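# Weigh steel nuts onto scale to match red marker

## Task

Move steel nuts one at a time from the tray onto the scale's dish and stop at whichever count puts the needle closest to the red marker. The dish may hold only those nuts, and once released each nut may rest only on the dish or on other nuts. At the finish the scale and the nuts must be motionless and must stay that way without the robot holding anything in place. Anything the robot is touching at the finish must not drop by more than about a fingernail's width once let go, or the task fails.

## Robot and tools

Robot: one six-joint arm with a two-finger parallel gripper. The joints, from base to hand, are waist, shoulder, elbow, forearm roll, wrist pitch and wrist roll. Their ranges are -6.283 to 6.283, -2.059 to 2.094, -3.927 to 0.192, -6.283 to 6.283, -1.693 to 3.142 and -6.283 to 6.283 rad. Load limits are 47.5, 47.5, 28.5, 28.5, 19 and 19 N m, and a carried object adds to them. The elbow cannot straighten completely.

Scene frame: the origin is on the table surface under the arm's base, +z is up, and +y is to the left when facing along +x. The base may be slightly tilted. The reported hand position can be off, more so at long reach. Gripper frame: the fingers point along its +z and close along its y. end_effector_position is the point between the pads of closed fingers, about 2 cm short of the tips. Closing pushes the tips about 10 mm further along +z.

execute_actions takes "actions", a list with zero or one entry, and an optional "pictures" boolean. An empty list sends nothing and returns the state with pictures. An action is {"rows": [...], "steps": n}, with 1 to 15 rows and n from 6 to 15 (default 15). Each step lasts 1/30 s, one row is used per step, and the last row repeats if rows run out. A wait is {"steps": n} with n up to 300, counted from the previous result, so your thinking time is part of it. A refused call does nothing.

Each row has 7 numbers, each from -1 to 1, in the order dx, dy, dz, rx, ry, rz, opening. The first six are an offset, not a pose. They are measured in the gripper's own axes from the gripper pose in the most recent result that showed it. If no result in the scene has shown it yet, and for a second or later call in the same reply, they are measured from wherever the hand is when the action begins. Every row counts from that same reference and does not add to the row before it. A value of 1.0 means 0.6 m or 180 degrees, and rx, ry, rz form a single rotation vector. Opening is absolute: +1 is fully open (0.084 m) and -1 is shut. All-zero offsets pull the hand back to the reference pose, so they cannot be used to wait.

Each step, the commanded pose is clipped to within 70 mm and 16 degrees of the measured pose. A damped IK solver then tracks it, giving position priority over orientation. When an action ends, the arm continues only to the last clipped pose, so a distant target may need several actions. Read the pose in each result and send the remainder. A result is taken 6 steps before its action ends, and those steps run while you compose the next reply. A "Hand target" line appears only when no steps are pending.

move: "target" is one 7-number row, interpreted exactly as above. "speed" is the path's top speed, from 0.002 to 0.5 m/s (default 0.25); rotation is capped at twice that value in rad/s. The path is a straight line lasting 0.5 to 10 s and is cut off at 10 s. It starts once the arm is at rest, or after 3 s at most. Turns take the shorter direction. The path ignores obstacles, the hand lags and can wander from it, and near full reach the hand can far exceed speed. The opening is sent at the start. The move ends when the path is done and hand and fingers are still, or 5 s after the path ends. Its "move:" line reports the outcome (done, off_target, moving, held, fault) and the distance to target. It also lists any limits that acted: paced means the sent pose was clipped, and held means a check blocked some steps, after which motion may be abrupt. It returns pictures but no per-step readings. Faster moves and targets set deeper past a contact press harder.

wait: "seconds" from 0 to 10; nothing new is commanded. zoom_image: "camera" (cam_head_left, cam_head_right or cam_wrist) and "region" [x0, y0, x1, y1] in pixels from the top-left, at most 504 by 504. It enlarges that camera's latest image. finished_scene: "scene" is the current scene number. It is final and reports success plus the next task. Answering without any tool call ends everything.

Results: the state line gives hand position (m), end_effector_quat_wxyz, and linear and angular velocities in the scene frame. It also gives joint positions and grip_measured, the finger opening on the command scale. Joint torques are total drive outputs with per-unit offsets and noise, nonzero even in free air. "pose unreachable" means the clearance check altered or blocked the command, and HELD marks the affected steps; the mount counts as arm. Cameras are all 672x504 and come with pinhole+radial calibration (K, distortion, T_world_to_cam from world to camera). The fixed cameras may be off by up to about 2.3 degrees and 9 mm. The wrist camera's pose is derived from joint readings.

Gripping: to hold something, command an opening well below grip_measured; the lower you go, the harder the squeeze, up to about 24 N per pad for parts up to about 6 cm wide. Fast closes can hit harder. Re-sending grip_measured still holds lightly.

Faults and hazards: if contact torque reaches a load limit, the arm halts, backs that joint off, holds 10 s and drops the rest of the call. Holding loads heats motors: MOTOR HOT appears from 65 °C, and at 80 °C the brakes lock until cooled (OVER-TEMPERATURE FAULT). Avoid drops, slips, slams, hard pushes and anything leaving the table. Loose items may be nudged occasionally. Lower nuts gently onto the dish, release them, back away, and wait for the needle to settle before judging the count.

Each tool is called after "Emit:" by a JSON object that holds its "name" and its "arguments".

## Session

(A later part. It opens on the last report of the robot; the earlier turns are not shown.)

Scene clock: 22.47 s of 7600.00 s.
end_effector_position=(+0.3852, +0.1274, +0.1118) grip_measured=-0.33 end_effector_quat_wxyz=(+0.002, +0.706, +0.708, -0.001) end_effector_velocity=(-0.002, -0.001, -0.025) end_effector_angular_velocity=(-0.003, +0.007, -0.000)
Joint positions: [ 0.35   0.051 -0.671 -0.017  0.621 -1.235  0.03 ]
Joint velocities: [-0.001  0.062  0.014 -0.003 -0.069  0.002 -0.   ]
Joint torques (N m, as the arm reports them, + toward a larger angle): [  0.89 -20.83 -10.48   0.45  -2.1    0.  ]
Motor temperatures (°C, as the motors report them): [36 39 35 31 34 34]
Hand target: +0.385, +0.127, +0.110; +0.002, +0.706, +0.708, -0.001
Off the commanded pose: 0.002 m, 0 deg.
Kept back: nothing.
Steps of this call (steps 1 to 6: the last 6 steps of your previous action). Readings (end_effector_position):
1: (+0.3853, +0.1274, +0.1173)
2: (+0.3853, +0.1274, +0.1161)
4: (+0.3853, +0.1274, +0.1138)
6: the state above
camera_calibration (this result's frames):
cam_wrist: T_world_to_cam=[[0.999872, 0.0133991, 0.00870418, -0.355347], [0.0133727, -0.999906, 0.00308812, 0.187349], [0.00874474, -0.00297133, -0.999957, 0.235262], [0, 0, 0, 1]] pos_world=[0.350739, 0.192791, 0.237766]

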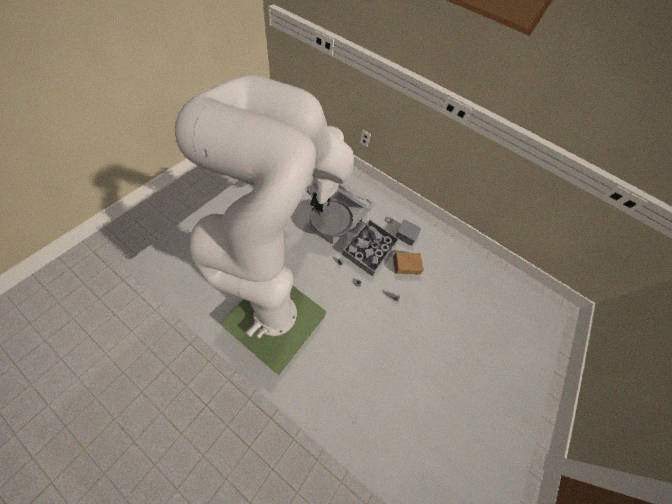

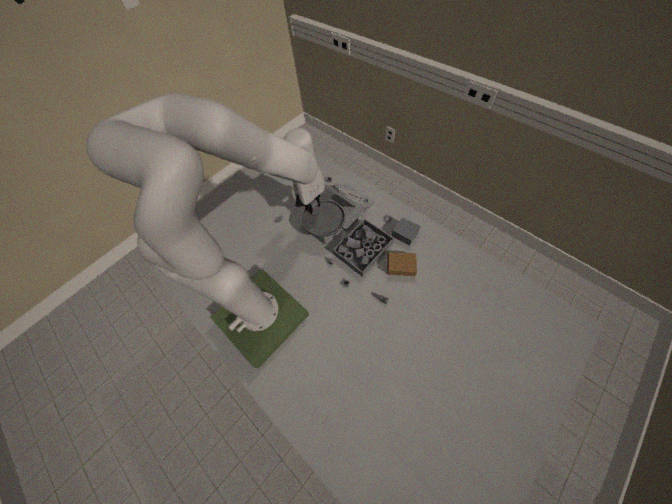

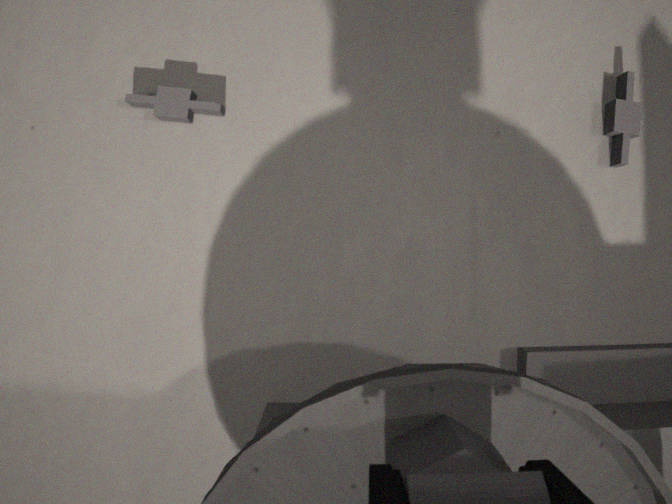

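Emit:
{"name": "move", "arguments": {"target": [0, 0, 0.01, 0, 0, 0, -0.7], "speed": 0.02}}

Emit:
{"name": "zoom_image", "arguments": {"camera": "cam_head_right", "region": [290, 165, 390, 245]}}

Scene clock: 23.40 s of 7600.00 s.
end_effector_position=(+0.3857, +0.1276, +0.1064) grip_measured=-0.33 end_effector_quat_wxyz=(+0.002, +0.706, +0.708, -0.001) end_effector_velocity=(-0.000, -0.000, -0.002) end_effector_angular_velocity=(-0.001, +0.000, +0.001)
Joint positions: [ 0.35   0.065 -0.669 -0.018  0.603 -1.234  0.03 ]
Joint velocities: [-0.     0.006  0.002 -0.001 -0.007 -0.     0.   ]
Joint torques (N m, as the arm reports them, + toward a larger angle): [ -0.25 -16.61  -8.44   0.16  -2.07  -0.09]
Motor temperatures (°C, as the motors report them): [36 39 35 31 34 34]
Hand target: +0.385, +0.127, +0.106; +0.002, +0.706, +0.708, -0.001
Off the commanded pose: 0.001 m, 0 deg.
Kept back: nothing.
move: done
camera_calibration (this result's frames):
cam_wrist: T_world_to_cam=[[0.999857, 0.0135332, 0.0101819, -0.355962], [0.013508, -0.999906, 0.00253789, 0.187603], [0.0102153, -0.00239999, -0.999945, 0.229296], [0, 0, 0, 1]] pos_world=[0.351034, 0.192953, 0.232432]

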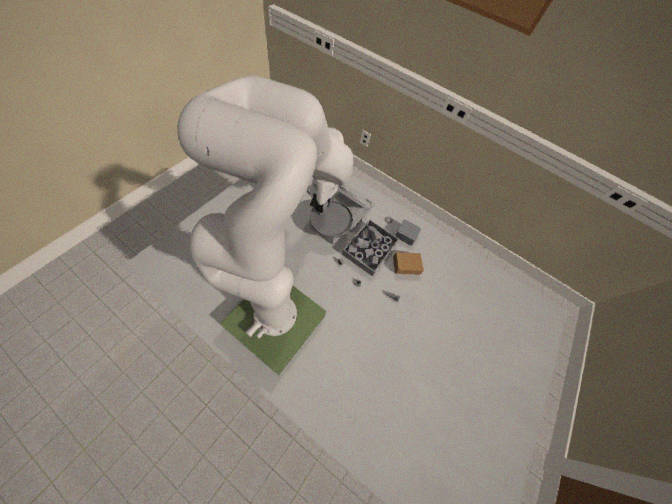

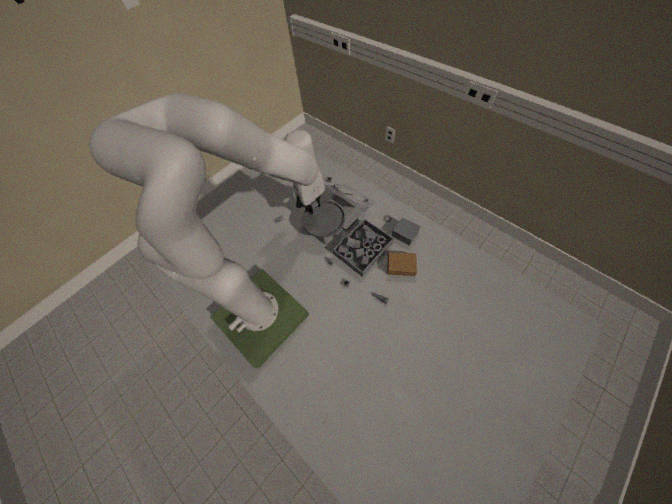

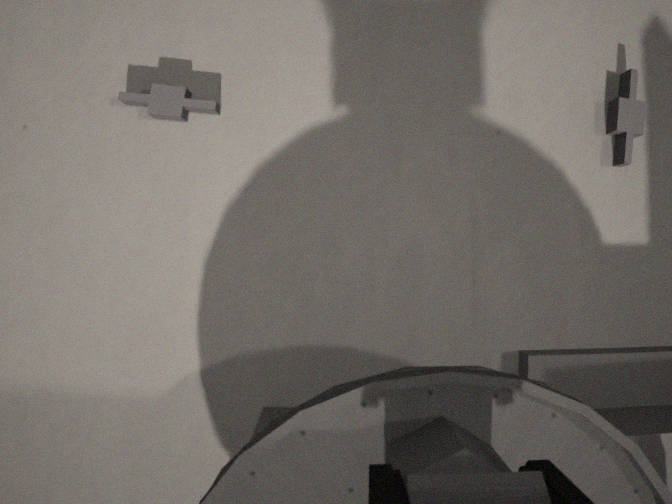

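Region (290, 165, 390, 245) of cam_head_right's 672x504 image, scaled by 5.040, with more detail than that image has; it fills the top 403 rows of this view, and the rest is white.

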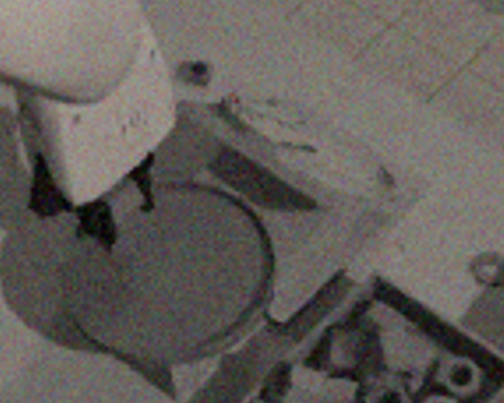

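Emit:
{"name": "execute_actions", "arguments": {"actions": [{"rows": [[0,0,-0.002,0,0,0,-0.7],[0,0,-0.003,0,0,0,-0.7],[0,0,-0.004,0,0,0,-0.7],[0,0,-0.005,0,0,0,-0.7],[0,0,-0.006,0,0,0,-0.7],[0,0,-0.006,0,0,0,-0.7],[0,0,-0.006,0,0,0,-0.7],[0,0,-0.006,0,0,0,-0.7],[0,0,-0.006,0,0,0,-0.3],[0,0,-0.006,0,0,0,-0.1],[0,0,-0.006,0,0,0,0.1]], "steps": 15}]}}

Scene clock: 23.93 s of 7600.00 s.
end_effector_position=(+0.3852, +0.1273, +0.1089) grip_measured=-0.33 end_effector_quat_wxyz=(+0.002, +0.706, +0.708, -0.001) end_effector_velocity=(-0.004, -0.001, +0.003) end_effector_angular_velocity=(-0.003, +0.010, -0.000)
Joint positions: [ 0.35   0.058 -0.669 -0.018  0.612 -1.235  0.03 ]
Joint velocities: [-0.    -0.014  0.004  0.001  0.02  -0.001  0.   ]
Joint torques (N m, as the arm reports them, + toward a larger angle): [  0.78 -19.01  -9.1    0.29  -1.89  -0.21]
Motor temperatures (°C, as the motors report them): [36 39 35 31 34 34]
Steps of this call (steps 1 to 7: nothing new was sent; steps 8 to 16: the first 9 steps of this action). Readings (end_effector_position):
8: (+0.3856, +0.1275, +0.1062)
9: (+0.3856, +0.1275, +0.1064)
11: (+0.3855, +0.1275, +0.1071)
15: (+0.3853, +0.1273, +0.1087)
16: the state above

Emit:
{"name": "execute_actions", "arguments": {"actions": [{"rows": [[0,0,-0.005,0,0,0,0.1],[0,0,-0.012,0,0,0,0.1],[0,0,-0.022,0,0,0,0.1],[0,0,-0.034,0,0,0,0.1],[0,0,-0.046,0,0,0,0.1],[0,0,-0.058,0,0,0,0.1],[0,0,-0.066,0,0,0,0.1],[0,0,-0.07,0,0,0,0.1]], "steps": 10}]}}

Emit:
{"name": "move", "arguments": {"target": [-0.229, 0.19, -0.1, 0, 0, 0, 0.1], "speed": 0.35}}

Scene clock: 24.40 s of 7600.00 s.
end_effector_position=(+0.3847, +0.1272, +0.1127) grip_measured=+0.09 end_effector_quat_wxyz=(+0.001, +0.706, +0.708, -0.002) end_effector_velocity=(-0.006, -0.002, +0.069) end_effector_angular_velocity=(-0.006, +0.021, -0.002)
Joint positions: [ 0.35   0.047 -0.671 -0.017  0.626 -1.235  0.048]
Joint velocities: [ 0.002 -0.187 -0.034  0.007  0.243 -0.004  0.   ]
Joint torques (N m, as the arm reports them, + toward a larger angle): [  1.09 -21.95 -10.53   0.6   -1.95  -0.02]
Motor temperatures (°C, as the motors report them): [36 39 35 31 34 34]
Off your previous action's commanded pose: 0.001 m, 0 deg at its last step (step 6 of this call).
Steps of this call (steps 1 to 6: the last 6 steps of your previous action; steps 7 to 10: nothing new was sent; steps 11 to 14: the first 4 steps of this action). Readings (end_effector_position):
11: (+0.3855, +0.1275, +0.1099)
12: (+0.3853, +0.1274, +0.1102)
14: the state above

Scene clock: 26.13 s of 7600.00 s.
end_effector_position=(+0.4985, -0.0096, +0.2100) grip_measured=+0.09 end_effector_quat_wxyz=(+0.001, +0.707, +0.708, -0.001) end_effector_velocity=(+0.002, -0.002, +0.002) end_effector_angular_velocity=(+0.001, -0.001, -0.003)
Joint positions: [ 0.013  0.146 -1.125 -0.011  0.977 -1.58   0.048]
Joint velocities: [-0.005  0.004 -0.012  0.001  0.006 -0.003 -0.   ]
Joint torques (N m, as the arm reports them, + toward a larger angle): [  0.91 -22.7  -11.25   0.36  -1.8   -0.09]
Motor temperatures (°C, as the motors report them): [36 39 35 31 34 34]
Hand target: +0.499, -0.010, +0.210; +0.001, +0.707, +0.708, -0.001
Off your previous action's commanded pose: 0.010 m, 0 deg at its last step (step 6 of this call).
Off the commanded pose: 0.001 m, 0 deg.
Kept back: nothing.
move: done
camera_calibration (this result's frames):
cam_wrist: T_world_to_cam=[[0.999882, 0.0131826, 0.00791504, -0.467476], [0.013162, -0.99991, 0.00265039, 0.0487466], [0.00794926, -0.0025459, -0.999965, 0.332526], [0, 0, 0, 1]] pos_world=[0.464136, 0.0557514, 0.336085]

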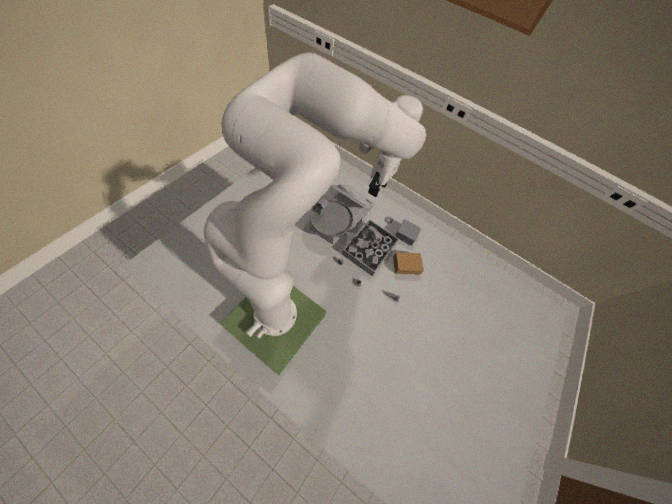

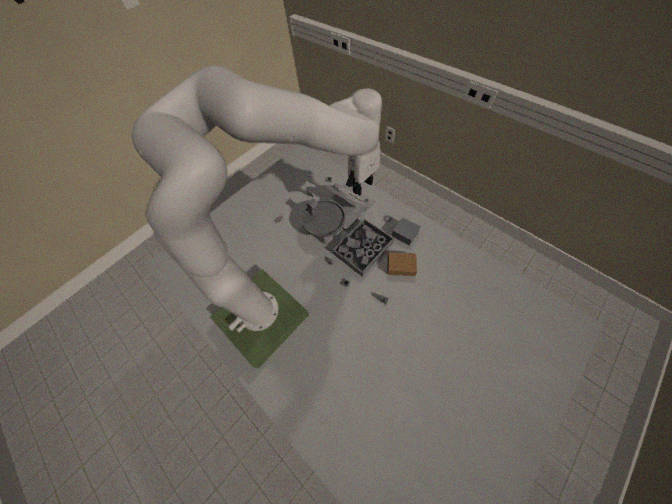

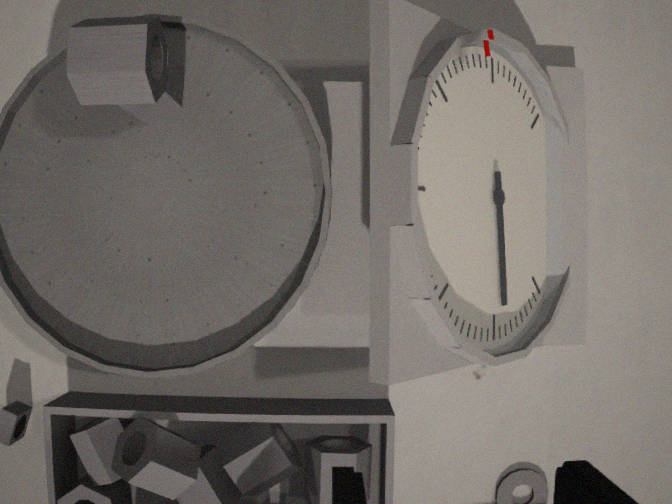

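Emit:
{"name": "zoom_image", "arguments": {"camera": "cam_wrist", "region": [390, 20, 600, 370]}}

Region (390, 20, 600, 370) of cam_wrist's 672x504 image, scaled by 1.440, with more detail than that image has; it fills the left 302 columns of this view, and the rest is white.

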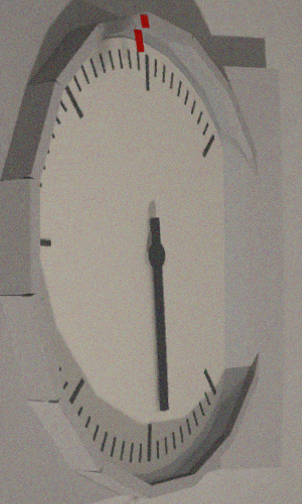

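Emit:
{"name": "move", "arguments": {"target": [-0.233, -0.0975, 0.1, 0, 0, 0, 0.1], "speed": 0.35}}

Scene clock: 27.77 s of 7600.00 s.
end_effector_position=(+0.4400, -0.1487, +0.1505) grip_measured=+0.09 end_effector_quat_wxyz=(+0.001, +0.706, +0.708, -0.001) end_effector_velocity=(-0.001, -0.003, -0.002) end_effector_angular_velocity=(+0.002, +0.001, -0.002)
Joint positions: [-0.296  0.131 -0.916 -0.01   0.781 -1.888  0.048]
Joint velocities: [-0.007  0.003  0.002  0.002 -0.002 -0.006 -0.   ]
Joint torques (N m, as the arm reports them, + toward a larger angle): [  1.45 -21.65 -10.4    0.49  -1.98   0.06]
Motor temperatures (°C, as the motors report them): [36 39 35 31 34 34]
Hand target: +0.440, -0.149, +0.150; +0.001, +0.706, +0.708, -0.001
Off the commanded pose: 0.001 m, 0 deg.
Kept back: nothing.
move: done
camera_calibration (this result's frames):
cam_wrist: T_world_to_cam=[[0.99987, 0.0139838, 0.0079919, -0.406572], [0.0139722, -0.999901, 0.00150396, -0.0895647], [0.00801214, -0.0013921, -0.999967, 0.273263], [0, 0, 0, 1]] pos_world=[0.405581, -0.08349, 0.276638]

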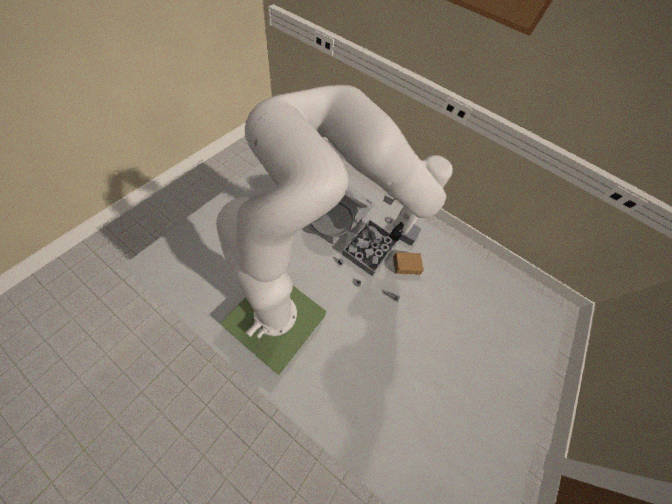

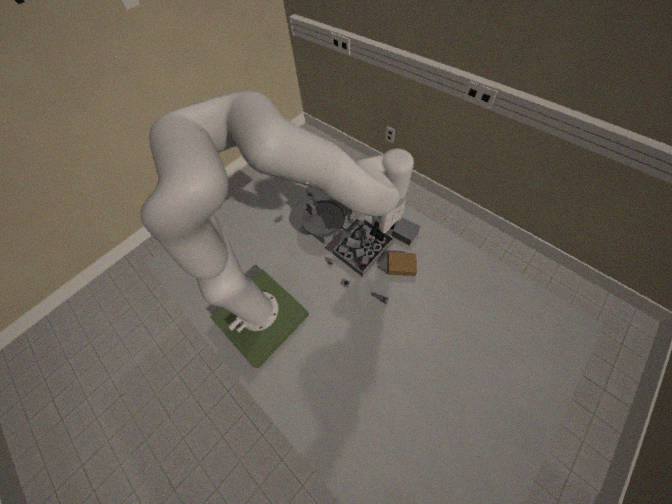

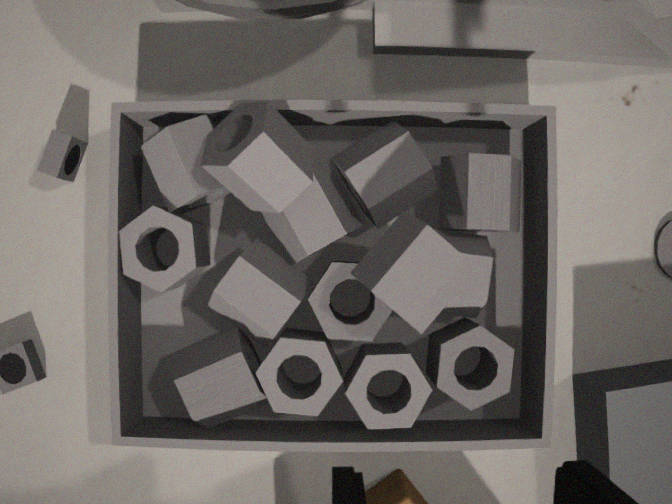

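Emit:
{"name": "move", "arguments": {"target": [0.095, -0.006, 0.0925, 0, 0, 0.733, 0.1], "speed": 0.5}}

Scene clock: 32.03 s of 7600.00 s.
end_effector_position=(+0.4365, -0.0919, +0.0950) grip_measured=+0.09 end_effector_quat_wxyz=(+0.001, +0.934, -0.356, +0.001) end_effector_velocity=(-0.000, -0.000, +0.000) end_effector_angular_velocity=(-0.006, +0.002, -0.008)
Joint positions: [-0.178  0.201 -0.811 -0.013  0.607  0.535  0.048]
Joint velocities: [ 0.001 -0.001 -0.001 -0.012  0.002  0.019 -0.   ]
Joint torques (N m, as the arm reports them, + toward a larger angle): [  0.79 -21.64  -9.49   0.37  -2.08  -0.08]
Motor temperatures (°C, as the motors report them): [36 39 35 31 34 34]
Hand target: +0.436, -0.092, +0.095; +0.001, +0.934, -0.357, +0.001
Off the commanded pose: 0.000 m, 0 deg.
Kept back: nothing.
move: done
camera_calibration (this result's frames):
cam_wrist: T_world_to_cam=[[-0.657129, -0.753714, 0.00982, 0.249154], [-0.753767, 0.657134, -0.00315699, 0.455228], [-0.00407358, -0.00947654, -0.999947, 0.222392], [0, 0, 0, 1]] pos_world=[0.507768, -0.109247, 0.221371]

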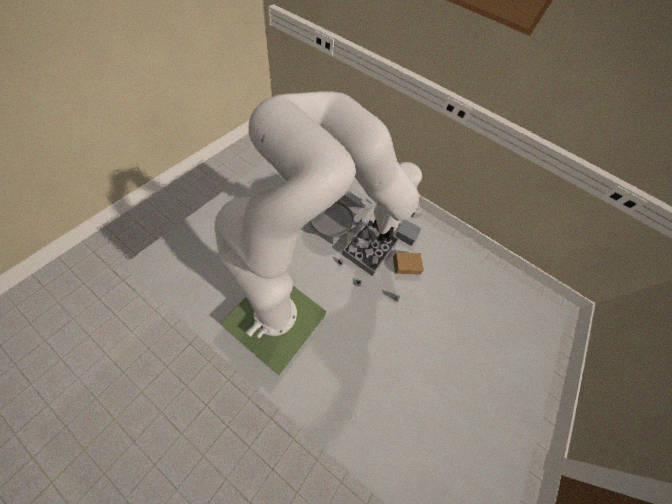

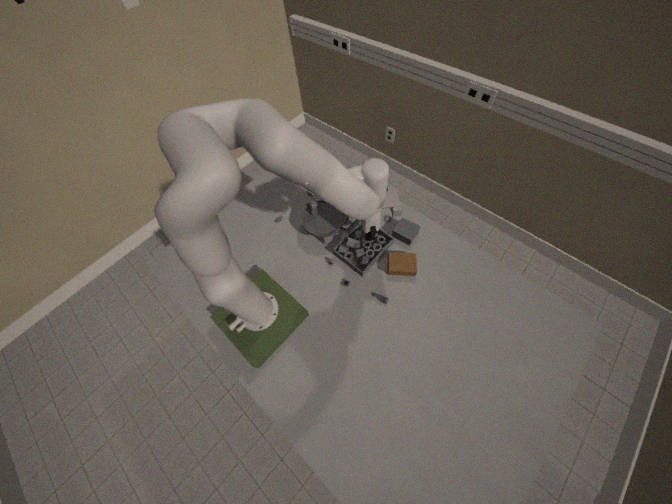

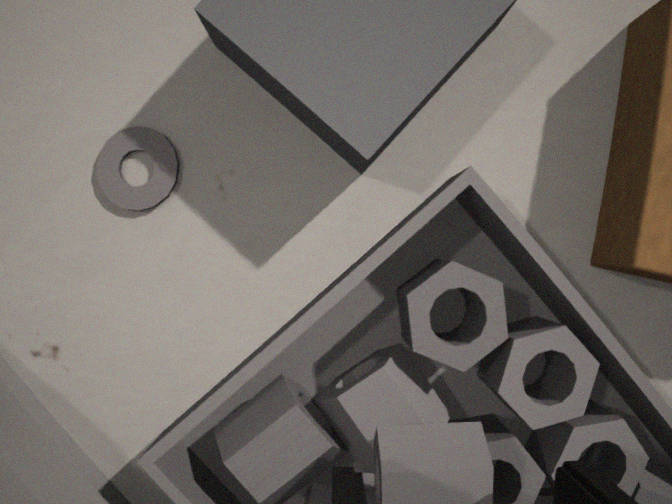

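Emit:
{"name": "execute_actions", "arguments": {"actions": [{"rows": [[0,-0.002,0.004,0,0,0,0.1],[0,-0.004,0.010,0,0,0,0.1],[0,-0.005,0.018,0,0,0,0.1],[0,-0.005,0.027,0,0,0,0.1],[0,-0.005,0.036,0,0,0,0.1],[0,-0.005,0.045,0,0,0,0.1],[0,-0.005,0.053,0,0,0,0.1],[0,-0.005,0.059,0,0,0,0.1],[0,-0.005,0.064,0,0,0,0.1],[0,-0.005,0.067,0,0,0,0.1]], "steps": 15}]}}

Emit:
{"name": "execute_actions", "arguments": {"actions": [{"rows": [[0,0,0,0,0,0,-0.1],[0,0,0,0,0,0,-0.2],[0,0,0,0,0,0,-0.3],[0,0,0,0,0,0,-0.4],[0,0,0,0,0,0,-0.6]], "steps": 15}]}}

Scene clock: 32.67 s of 7600.00 s.
end_effector_position=(+0.4373, -0.0896, +0.0730) grip_measured=+0.09 end_effector_quat_wxyz=(+0.001, +0.934, -0.356, +0.000) end_effector_velocity=(-0.014, +0.005, -0.137) end_effector_angular_velocity=(+0.008, +0.036, -0.001)
Joint positions: [-0.173  0.258 -0.809 -0.014  0.548  0.541  0.048]
Joint velocities: [ 0.003  0.34   0.033 -0.006 -0.336  0.012 -0.   ]
Joint torques (N m, as the arm reports them, + toward a larger angle): [  0.79 -22.54  -9.18   0.71  -1.95   0.02]
Motor temperatures (°C, as the motors report them): [36 39 35 31 34 34]
Steps of this call (steps 1 to 10: nothing new was sent; steps 11 to 19: the first 9 steps of this action). Readings (end_effector_position):
11: (+0.4365, -0.0918, +0.0949)
12: (+0.4368, -0.0917, +0.0946)
14: (+0.4380, -0.0911, +0.0922)
18: (+0.4378, -0.0898, +0.0777)
19: the state above

Scene clock: 33.17 s of 7600.00 s.
end_effector_position=(+0.4375, -0.0895, +0.0568) grip_measured=-0.33 end_effector_quat_wxyz=(+0.001, +0.934, -0.356, -0.000) end_effector_velocity=(-0.001, +0.000, -0.000) end_effector_angular_velocity=(+0.001, +0.003, -0.000)
Joint positions: [-0.173  0.303 -0.81  -0.015  0.506  0.542  0.03 ]
Joint velocities: [-0.    -0.     0.     0.001  0.003 -0.     0.   ]
Joint torques (N m, as the arm reports them, + toward a larger angle): [  0.8  -22.51  -8.93   0.45  -1.98  -0.16]
Motor temperatures (°C, as the motors report them): [36 39 35 31 34 34]
Off your previous action's commanded pose: 0.002 m, 0 deg at its last step (step 6 of this call).
Steps of this call (steps 1 to 6: the last 6 steps of your previous action; steps 7 to 15: the first 9 steps of this action, its rows measured from where the robot was after step 6). Readings (end_effector_position):
6: (+0.4373, -0.0894, +0.0566)
7: (+0.4378, -0.0895, +0.0562)
8: (+0.4379, -0.0896, +0.0562)
10: (+0.4379, -0.0896, +0.0566)
14: (+0.4375, -0.0895, +0.0568)
15: the state above

Emit:
{"name": "move", "arguments": {"target": [-0.0767, -0.0422, -0.0967, 0, 0, 0.111, -0.6], "speed": 0.3}}

Emit:
{"name": "move", "arguments": {"target": [-0.22, -0.052, 0.033, 0, 0, 0.157, -0.6], "speed": 0.3}}

Scene clock: 35.63 s of 7600.00 s.
end_effector_position=(+0.4201, -0.0402, +0.1143) grip_measured=-0.33 end_effector_quat_wxyz=(+0.001, +0.859, -0.513, -0.000) end_effector_velocity=(+0.001, +0.001, +0.002) end_effector_angular_velocity=(-0.004, -0.001, -0.008)
Joint positions: [-0.065  0.088 -0.731 -0.013  0.643  0.995  0.03 ]
Joint velocities: [ 0.004 -0.005 -0.002 -0.006  0.006  0.017 -0.   ]
Joint torques (N m, as the arm reports them, + toward a larger angle): [  0.88 -20.   -10.03   0.55  -2.23   0.04]
Motor temperatures (°C, as the motors report them): [36 39 35 31 34 34]
Hand target: +0.420, -0.040, +0.115; +0.001, +0.858, -0.513, -0.000
Off your previous action's commanded pose: 0.000 m, 0 deg at its last step (step 6 of this call).
Off the commanded pose: 0.001 m, 0 deg.
Kept back: nothing.
move: done
camera_calibration (this result's frames):
cam_wrist: T_world_to_cam=[[-0.874842, -0.484285, 0.0109359, 0.379294], [-0.484333, 0.874881, -0.00211456, 0.304358], [-0.00854353, -0.0071465, -0.999938, 0.244112], [0, 0, 0, 1]] pos_world=[0.481318, -0.0808464, 0.240593]

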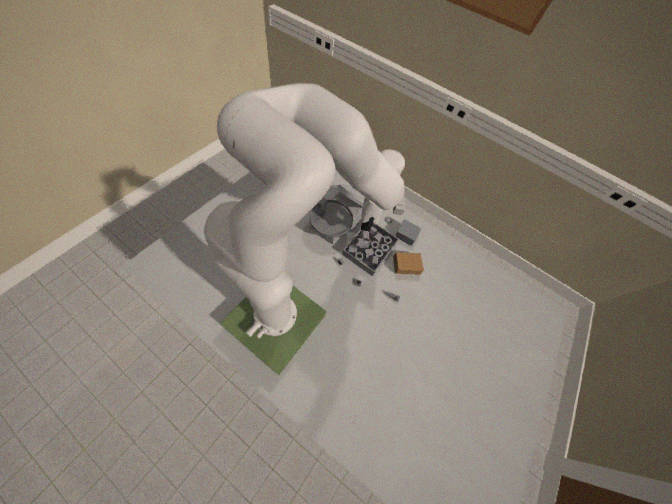

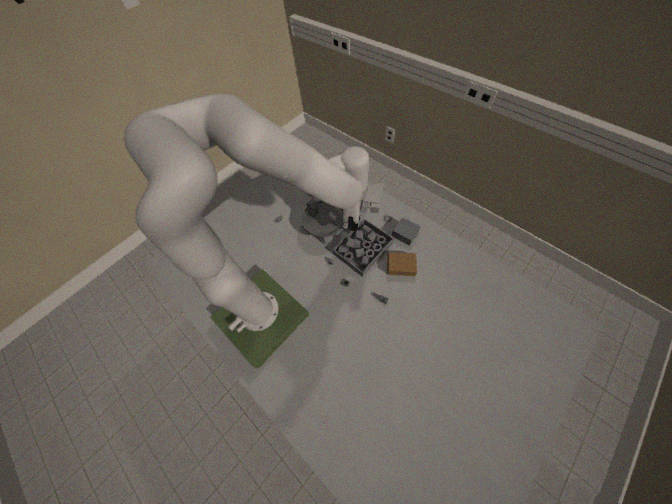

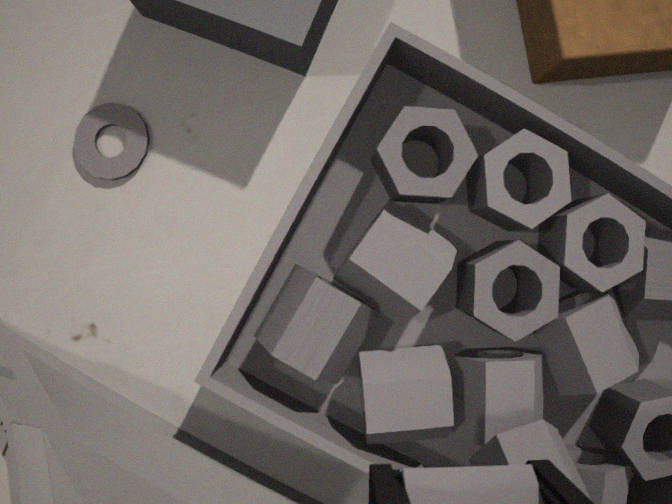

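Scene clock: 37.03 s of 7600.00 s.
end_effector_position=(+0.3856, +0.0904, +0.0945) grip_measured=-0.33 end_effector_quat_wxyz=(+0.001, +0.708, -0.707, +0.000) end_effector_velocity=(-0.001, +0.001, -0.001) end_effector_angular_velocity=(-0.010, +0.002, -0.008)
Joint positions: [ 0.26   0.07  -0.628 -0.014  0.56   1.815  0.03 ]
Joint velocities: [ 0.006  0.003 -0.001 -0.017  0.003  0.029  0.   ]
Joint torques (N m, as the arm reports them, + toward a larger angle): [  1.31 -18.54  -9.33   0.43  -2.07  -0.04]
Motor temperatures (°C, as the motors report them): [36 39 35 31 34 34]
Hand target: +0.385, +0.091, +0.094; +0.002, +0.707, -0.707, +0.000
Off the commanded pose: 0.001 m, 0 deg.
Kept back: nothing.
move: done
camera_calibration (this result's frames):
cam_wrist: T_world_to_cam=[[-0.99987, -0.0128637, 0.00973463, 0.41826], [-0.0128981, 0.999911, -0.00347961, -0.0195348], [-0.009689, -0.00360472, -0.999947, 0.225018], [0, 0, 0, 1]] pos_world=[0.420134, 0.0257246, 0.220866]

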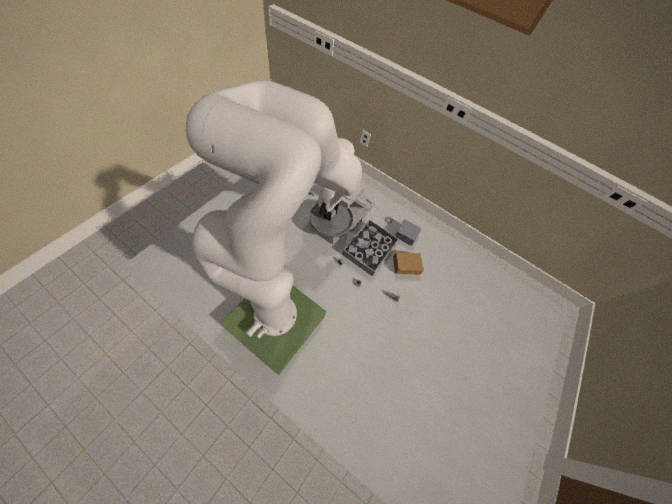

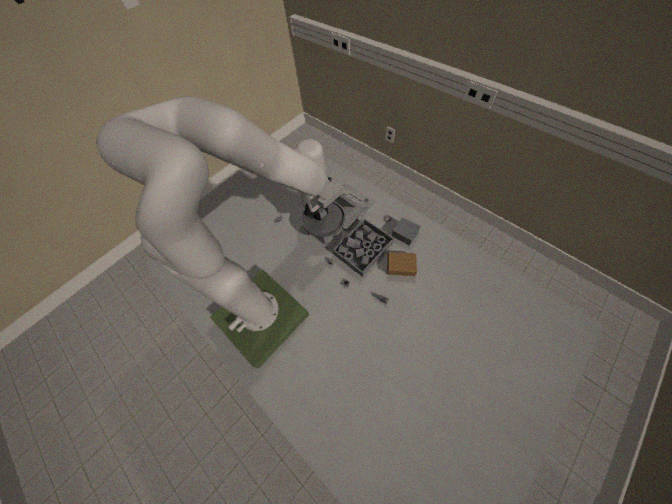

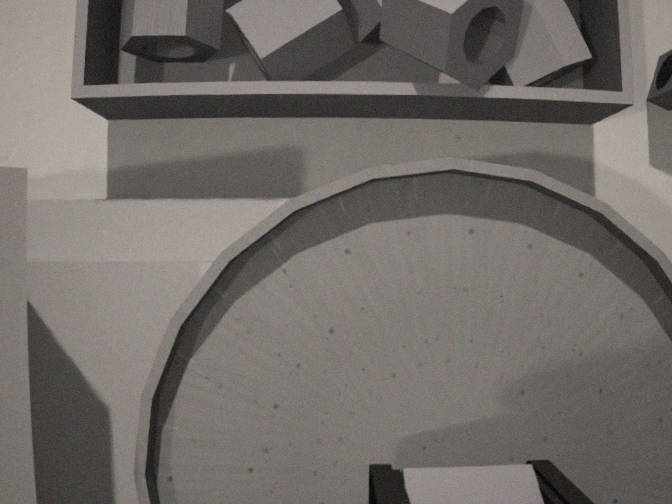

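Emit:
{"name": "execute_actions", "arguments": {"actions": [{"rows": [[0,0,0.002,0,0,0,-0.6],[0,0,0.004,0,0,0,-0.6],[0,0,0.006,0,0,0,-0.6],[0,0,0.008,0,0,0,-0.6],[0,0,0.010,0,0,0,-0.6],[0,0,0.012,0,0,0,-0.6],[0,0,0.013,0,0,0,-0.6]], "steps": 12}]}}

Emit:
{"name": "execute_actions", "arguments": {"actions": [{"steps": 12}]}}

Scene clock: 37.60 s of 7600.00 s.
end_effector_position=(+0.3856, +0.0904, +0.0914) grip_measured=-0.33 end_effector_quat_wxyz=(+0.001, +0.708, -0.707, +0.000) end_effector_velocity=(-0.004, -0.001, -0.032) end_effector_angular_velocity=(-0.001, +0.010, +0.001)
Joint positions: [ 0.26   0.079 -0.627 -0.015  0.55   1.815  0.03 ]
Joint velocities: [-0.003  0.086  0.015  0.001 -0.092 -0.004 -0.   ]
Joint torques (N m, as the arm reports them, + toward a larger angle): [  0.5  -18.35  -9.5    0.43  -2.37  -0.15]
Motor temperatures (°C, as the motors report them): [36 39 35 31 34 34]
Steps of this call (steps 1 to 11: nothing new was sent; steps 12 to 17: the first 6 steps of this action). Readings (end_effector_position):
12: (+0.3855, +0.0906, +0.0944)
13: (+0.3856, +0.0906, +0.0943)
15: (+0.3858, +0.0905, +0.0933)
17: the state above

Scene clock: 38.00 s of 7600.00 s.
end_effector_position=(+0.3856, +0.0904, +0.0868) grip_measured=-0.33 end_effector_quat_wxyz=(+0.001, +0.708, -0.707, +0.000) end_effector_velocity=(-0.000, -0.000, -0.001) end_effector_angular_velocity=(-0.000, +0.000, -0.000)
Joint positions: [ 0.26   0.092 -0.626 -0.015  0.535  1.815  0.03 ]
Joint velocities: [-0.001  0.002  0.001 -0.001 -0.002  0.    -0.   ]
Joint torques (N m, as the arm reports them, + toward a larger angle): [  1.03 -19.19  -9.21   0.59  -2.16   0.09]
Motor temperatures (°C, as the motors report them): [36 39 35 31 34 34]
Hand target: +0.386, +0.090, +0.087; +0.001, +0.708, -0.707, +0.000
Off the commanded pose: 0.000 m, 0 deg.
Kept back: nothing.
Steps of this call (steps 1 to 6: the last 6 steps of your previous action; steps 7 to 12: nothing new was sent). Readings (end_effector_position):
1: (+0.3855, +0.0904, +0.0903)
2: (+0.3854, +0.0903, +0.0892)
4: (+0.3852, +0.0903, +0.0877)
8: (+0.3855, +0.0903, +0.0869)
12: the state above

Emit:
{"name": "execute_actions", "arguments": {"actions": [{"rows": [[0,0,0.0015,0,0,0,-0.6],[0,0,0.003,0,0,0,-0.6],[0,0,0.0045,0,0,0,-0.6]], "steps": 15}]}}

Scene clock: 38.40 s of 7600.00 s.
end_effector_position=(+0.3856, +0.0904, +0.0844) grip_measured=-0.33 end_effector_quat_wxyz=(+0.001, +0.708, -0.707, +0.000) end_effector_velocity=(+0.001, +0.000, -0.001) end_effector_angular_velocity=(+0.000, -0.002, +0.001)
Joint positions: [ 0.26   0.099 -0.625 -0.015  0.528  1.815  0.03 ]
Joint velocities: [ 0.     0.005 -0.    -0.001 -0.007 -0.001  0.   ]
Joint torques (N m, as the arm reports them, + toward a larger angle): [  1.13 -18.66  -9.17   0.16  -2.4   -0.04]
Motor temperatures (°C, as the motors report them): [36 39 35 31 34 34]
Steps of this call (steps 1 to 3: nothing new was sent; steps 4 to 12: the first 9 steps of this action). Readings (end_effector_position):
4: (+0.3856, +0.0904, +0.0867)
5: (+0.3857, +0.0904, +0.0866)
7: (+0.3858, +0.0904, +0.0859)
11: (+0.3856, +0.0904, +0.0845)
12: the state above

Emit:
{"name": "execute_actions", "arguments": {"actions": [{"rows": [[0,0,0,0,0,0,-0.35],[0,0,0,0,0,0,-0.25],[0,0,0,0,0,0,-0.15],[0,0,0,0,0,0,-0.05],[0,0,0,0,0,0,0],[0,0,0,0,0,0,0],[0,0,-0.004,0,0,0,0],[0,0,-0.01,0,0,0,0],[0,0,-0.018,0,0,0,0],[0,0,-0.027,0,0,0,0],[0,0,-0.036,0,0,0,0],[0,0,-0.044,0,0,0,0],[0,0,-0.05,0,0,0,0]], "steps": 15}]}}

Emit:
{"name": "move", "arguments": {"target": [0.23, 0.008, 0.02, 0, 0, -0.267, 0.1], "speed": 0.45}}

Scene clock: 40.87 s of 7600.00 s.
end_effector_position=(+0.3849, +0.0902, +0.0854) grip_measured=-0.02 end_effector_quat_wxyz=(+0.002, +0.708, -0.707, -0.000) end_effector_velocity=(-0.004, -0.001, +0.039) end_effector_angular_velocity=(-0.002, +0.013, -0.004)
Joint positions: [ 0.26   0.095 -0.625 -0.015  0.533  1.815  0.043]
Joint velocities: [ 0.001 -0.118 -0.007  0.006  0.139 -0.001  0.006]
Joint torques (N m, as the arm reports them, + toward a larger angle): [  1.09 -21.89  -9.42   0.48  -1.93   0.22]
Motor temperatures (°C, as the motors report them): [36 39 35 31 34 34]
Off your previous action's commanded pose: 0.000 m, 0 deg at its last step (step 6 of this call).
Steps of this call (steps 1 to 6: the last 6 steps of your previous action; steps 7 to 65: nothing new was sent; steps 66 to 74: the first 9 steps of this action). Readings (end_effector_position):
66: (+0.3857, +0.0904, +0.0842)
67: (+0.3857, +0.0904, +0.0842)
69: (+0.3855, +0.0903, +0.0842)
73: (+0.3851, +0.0902, +0.0845)
74: the state above

Scene clock: 43.00 s of 7600.00 s.
end_effector_position=(+0.3803, -0.0471, +0.1015) grip_measured=+0.09 end_effector_quat_wxyz=(+0.001, +0.934, -0.357, -0.001) end_effector_velocity=(-0.000, -0.001, -0.000) end_effector_angular_velocity=(+0.010, +0.003, +0.009)
Joint positions: [-0.093  0.009 -0.582 -0.014  0.573  0.623  0.048]
Joint velocities: [-0.005  0.002 -0.002  0.017  0.004 -0.028  0.   ]
Joint torques (N m, as the arm reports them, + toward a larger angle): [  0.75 -17.45  -9.17   0.16  -1.93  -0.13]
Motor temperatures (°C, as the motors report them): [36 39 35 31 34 34]
Hand target: +0.380, -0.047, +0.101; +0.001, +0.934, -0.357, -0.001
Off your previous action's commanded pose: 0.009 m, 0 deg at its last step (step 6 of this call).
Off the commanded pose: 0.001 m, 0 deg.
Kept back: nothing.
move: done
camera_calibration (this result's frames):
cam_wrist: T_world_to_cam=[[-0.659046, -0.752021, 0.0110809, 0.246599], [-0.752074, 0.659078, -0.000991947, 0.382646], [-0.00655721, -0.00898738, -0.999938, 0.230016], [0, 0, 0, 1]] pos_world=[0.451807, -0.064679, 0.227649]

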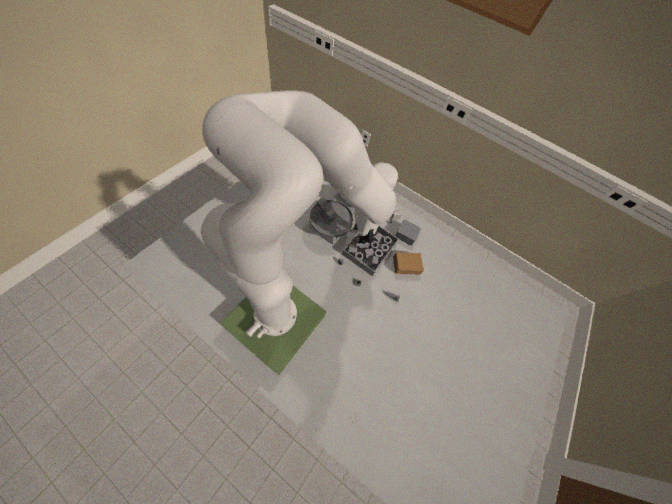

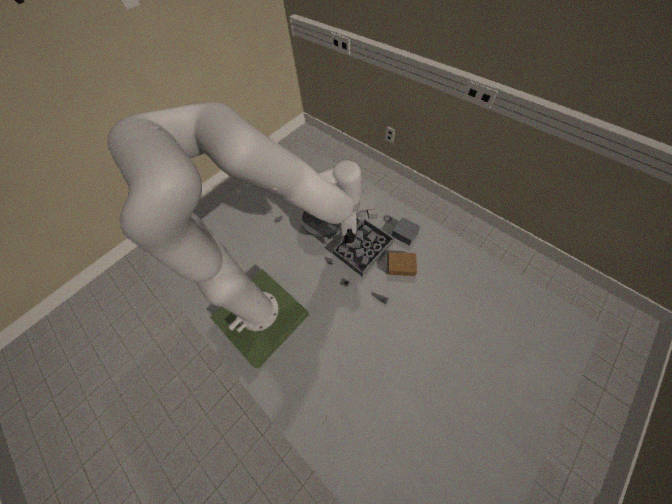

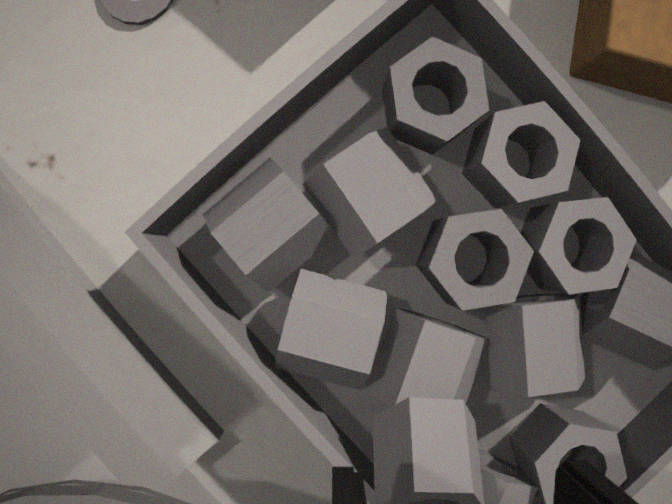

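Emit:
{"name": "execute_actions", "arguments": {"actions": [{"rows": [[0.002,-0.002,0.005,0,0,0,0.1],[0.004,-0.004,0.012,0,0,0,0.1],[0.005,-0.005,0.021,0,0,0,0.1],[0.005,-0.005,0.031,0,0,0,0.1],[0.005,-0.005,0.042,0,0,0,0.1],[0.005,-0.005,0.052,0,0,0,0.1],[0.005,-0.005,0.061,0,0,0,0.1],[0.005,-0.005,0.069,0,0,0,0.1],[0.005,-0.005,0.075,0,0,0,0.1],[0.005,-0.005,0.079,0,0,0,0.1]], "steps": 15}]}}

Emit:
{"name": "execute_actions", "arguments": {"actions": [{"rows": [[0,0,0.003,0,0,0,0.1],[0,0,0.003,0,0,0,0],[0,0,0.003,0,0,0,-0.1],[0,0,0.003,0,0,0,-0.2],[0,0,0.003,0,0,0,-0.35],[0,0,0.003,0,0,0,-0.6]], "steps": 15}], "pictures": true}}

Scene clock: 43.63 s of 7600.00 s.
end_effector_position=(+0.3824, -0.0467, +0.0772) grip_measured=+0.09 end_effector_quat_wxyz=(+0.001, +0.934, -0.357, -0.001) end_effector_velocity=(-0.016, +0.003, -0.153) end_effector_angular_velocity=(+0.005, +0.040, +0.000)
Joint positions: [-0.092  0.089 -0.584 -0.015  0.496  0.625  0.048]
Joint velocities: [-0.002  0.451  0.044 -0.011 -0.456  0.012 -0.   ]
Joint torques (N m, as the arm reports them, + toward a larger angle): [  0.62 -17.58  -8.56   0.58  -2.16  -0.1 ]
Motor temperatures (°C, as the motors report them): [36 39 35 31 34 34]
Steps of this call (steps 1 to 10: nothing new was sent; steps 11 to 19: the first 9 steps of this action). Readings (end_effector_position):
11: (+0.3803, -0.0472, +0.1014)
12: (+0.3808, -0.0472, +0.1010)
14: (+0.3825, -0.0471, +0.0982)
18: (+0.3829, -0.0468, +0.0823)
19: the state above

Scene clock: 44.13 s of 7600.00 s.
end_effector_position=(+0.3830, -0.0469, +0.0557) grip_measured=-0.27 end_effector_quat_wxyz=(+0.001, +0.934, -0.358, -0.002) end_effector_velocity=(-0.001, +0.001, -0.002) end_effector_angular_velocity=(+0.001, +0.003, +0.000)
Joint positions: [-0.094  0.159 -0.586 -0.017  0.428  0.627  0.032]
Joint velocities: [ 0.001  0.004  0.001  0.001 -0.001  0.     0.   ]
Joint torques (N m, as the arm reports them, + toward a larger angle): [  1.99 -18.06  -8.02   0.67  -2.12  -0.12]
Motor temperatures (°C, as the motors report them): [36 39 35 31 34 34]
Off your previous action's commanded pose: 0.004 m, 0 deg at its last step (step 6 of this call).
Steps of this call (steps 1 to 6: the last 6 steps of your previous action; steps 7 to 15: the first 9 steps of this action, its rows measured from where the robot was after step 6). Readings (end_effector_position):
6: (+0.3825, -0.0466, +0.0570)
7: (+0.3831, -0.0467, +0.0562)
8: (+0.3833, -0.0467, +0.0558)
10: (+0.3834, -0.0467, +0.0558)
14: (+0.3830, -0.0469, +0.0557)
15: the state above
camera_calibration (this result's frames):
cam_wrist: T_world_to_cam=[[-0.659253, -0.751827, 0.0119011, 0.249056], [-0.751874, 0.659306, 0.000779175, 0.384309], [-0.0084323, -0.00843449, -0.999929, 0.184998], [0, 0, 0, 1]] pos_world=[0.454702, -0.0645699, 0.181721]

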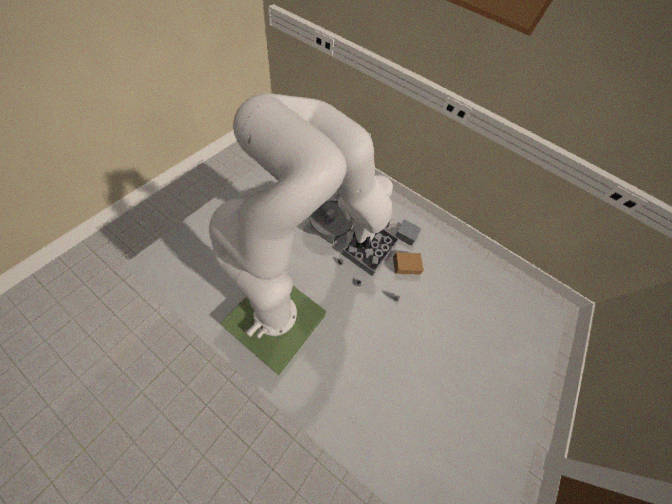

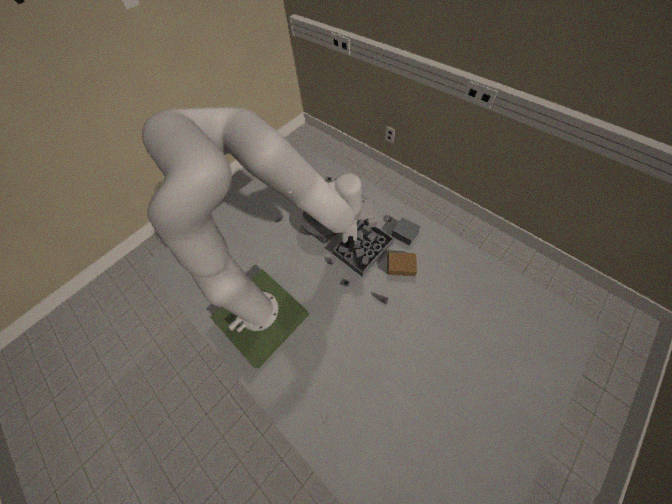

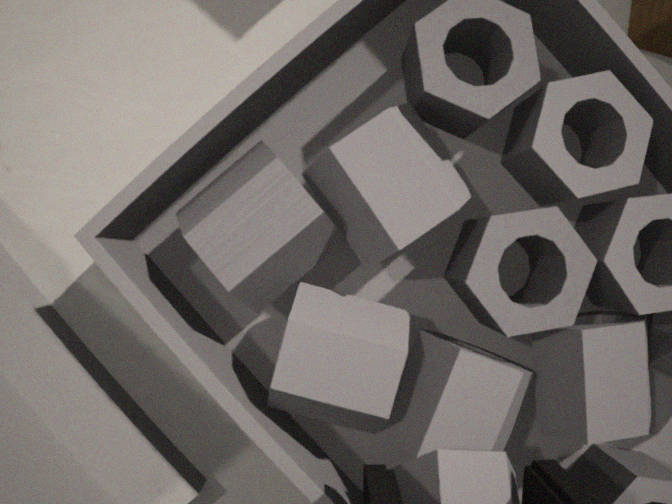

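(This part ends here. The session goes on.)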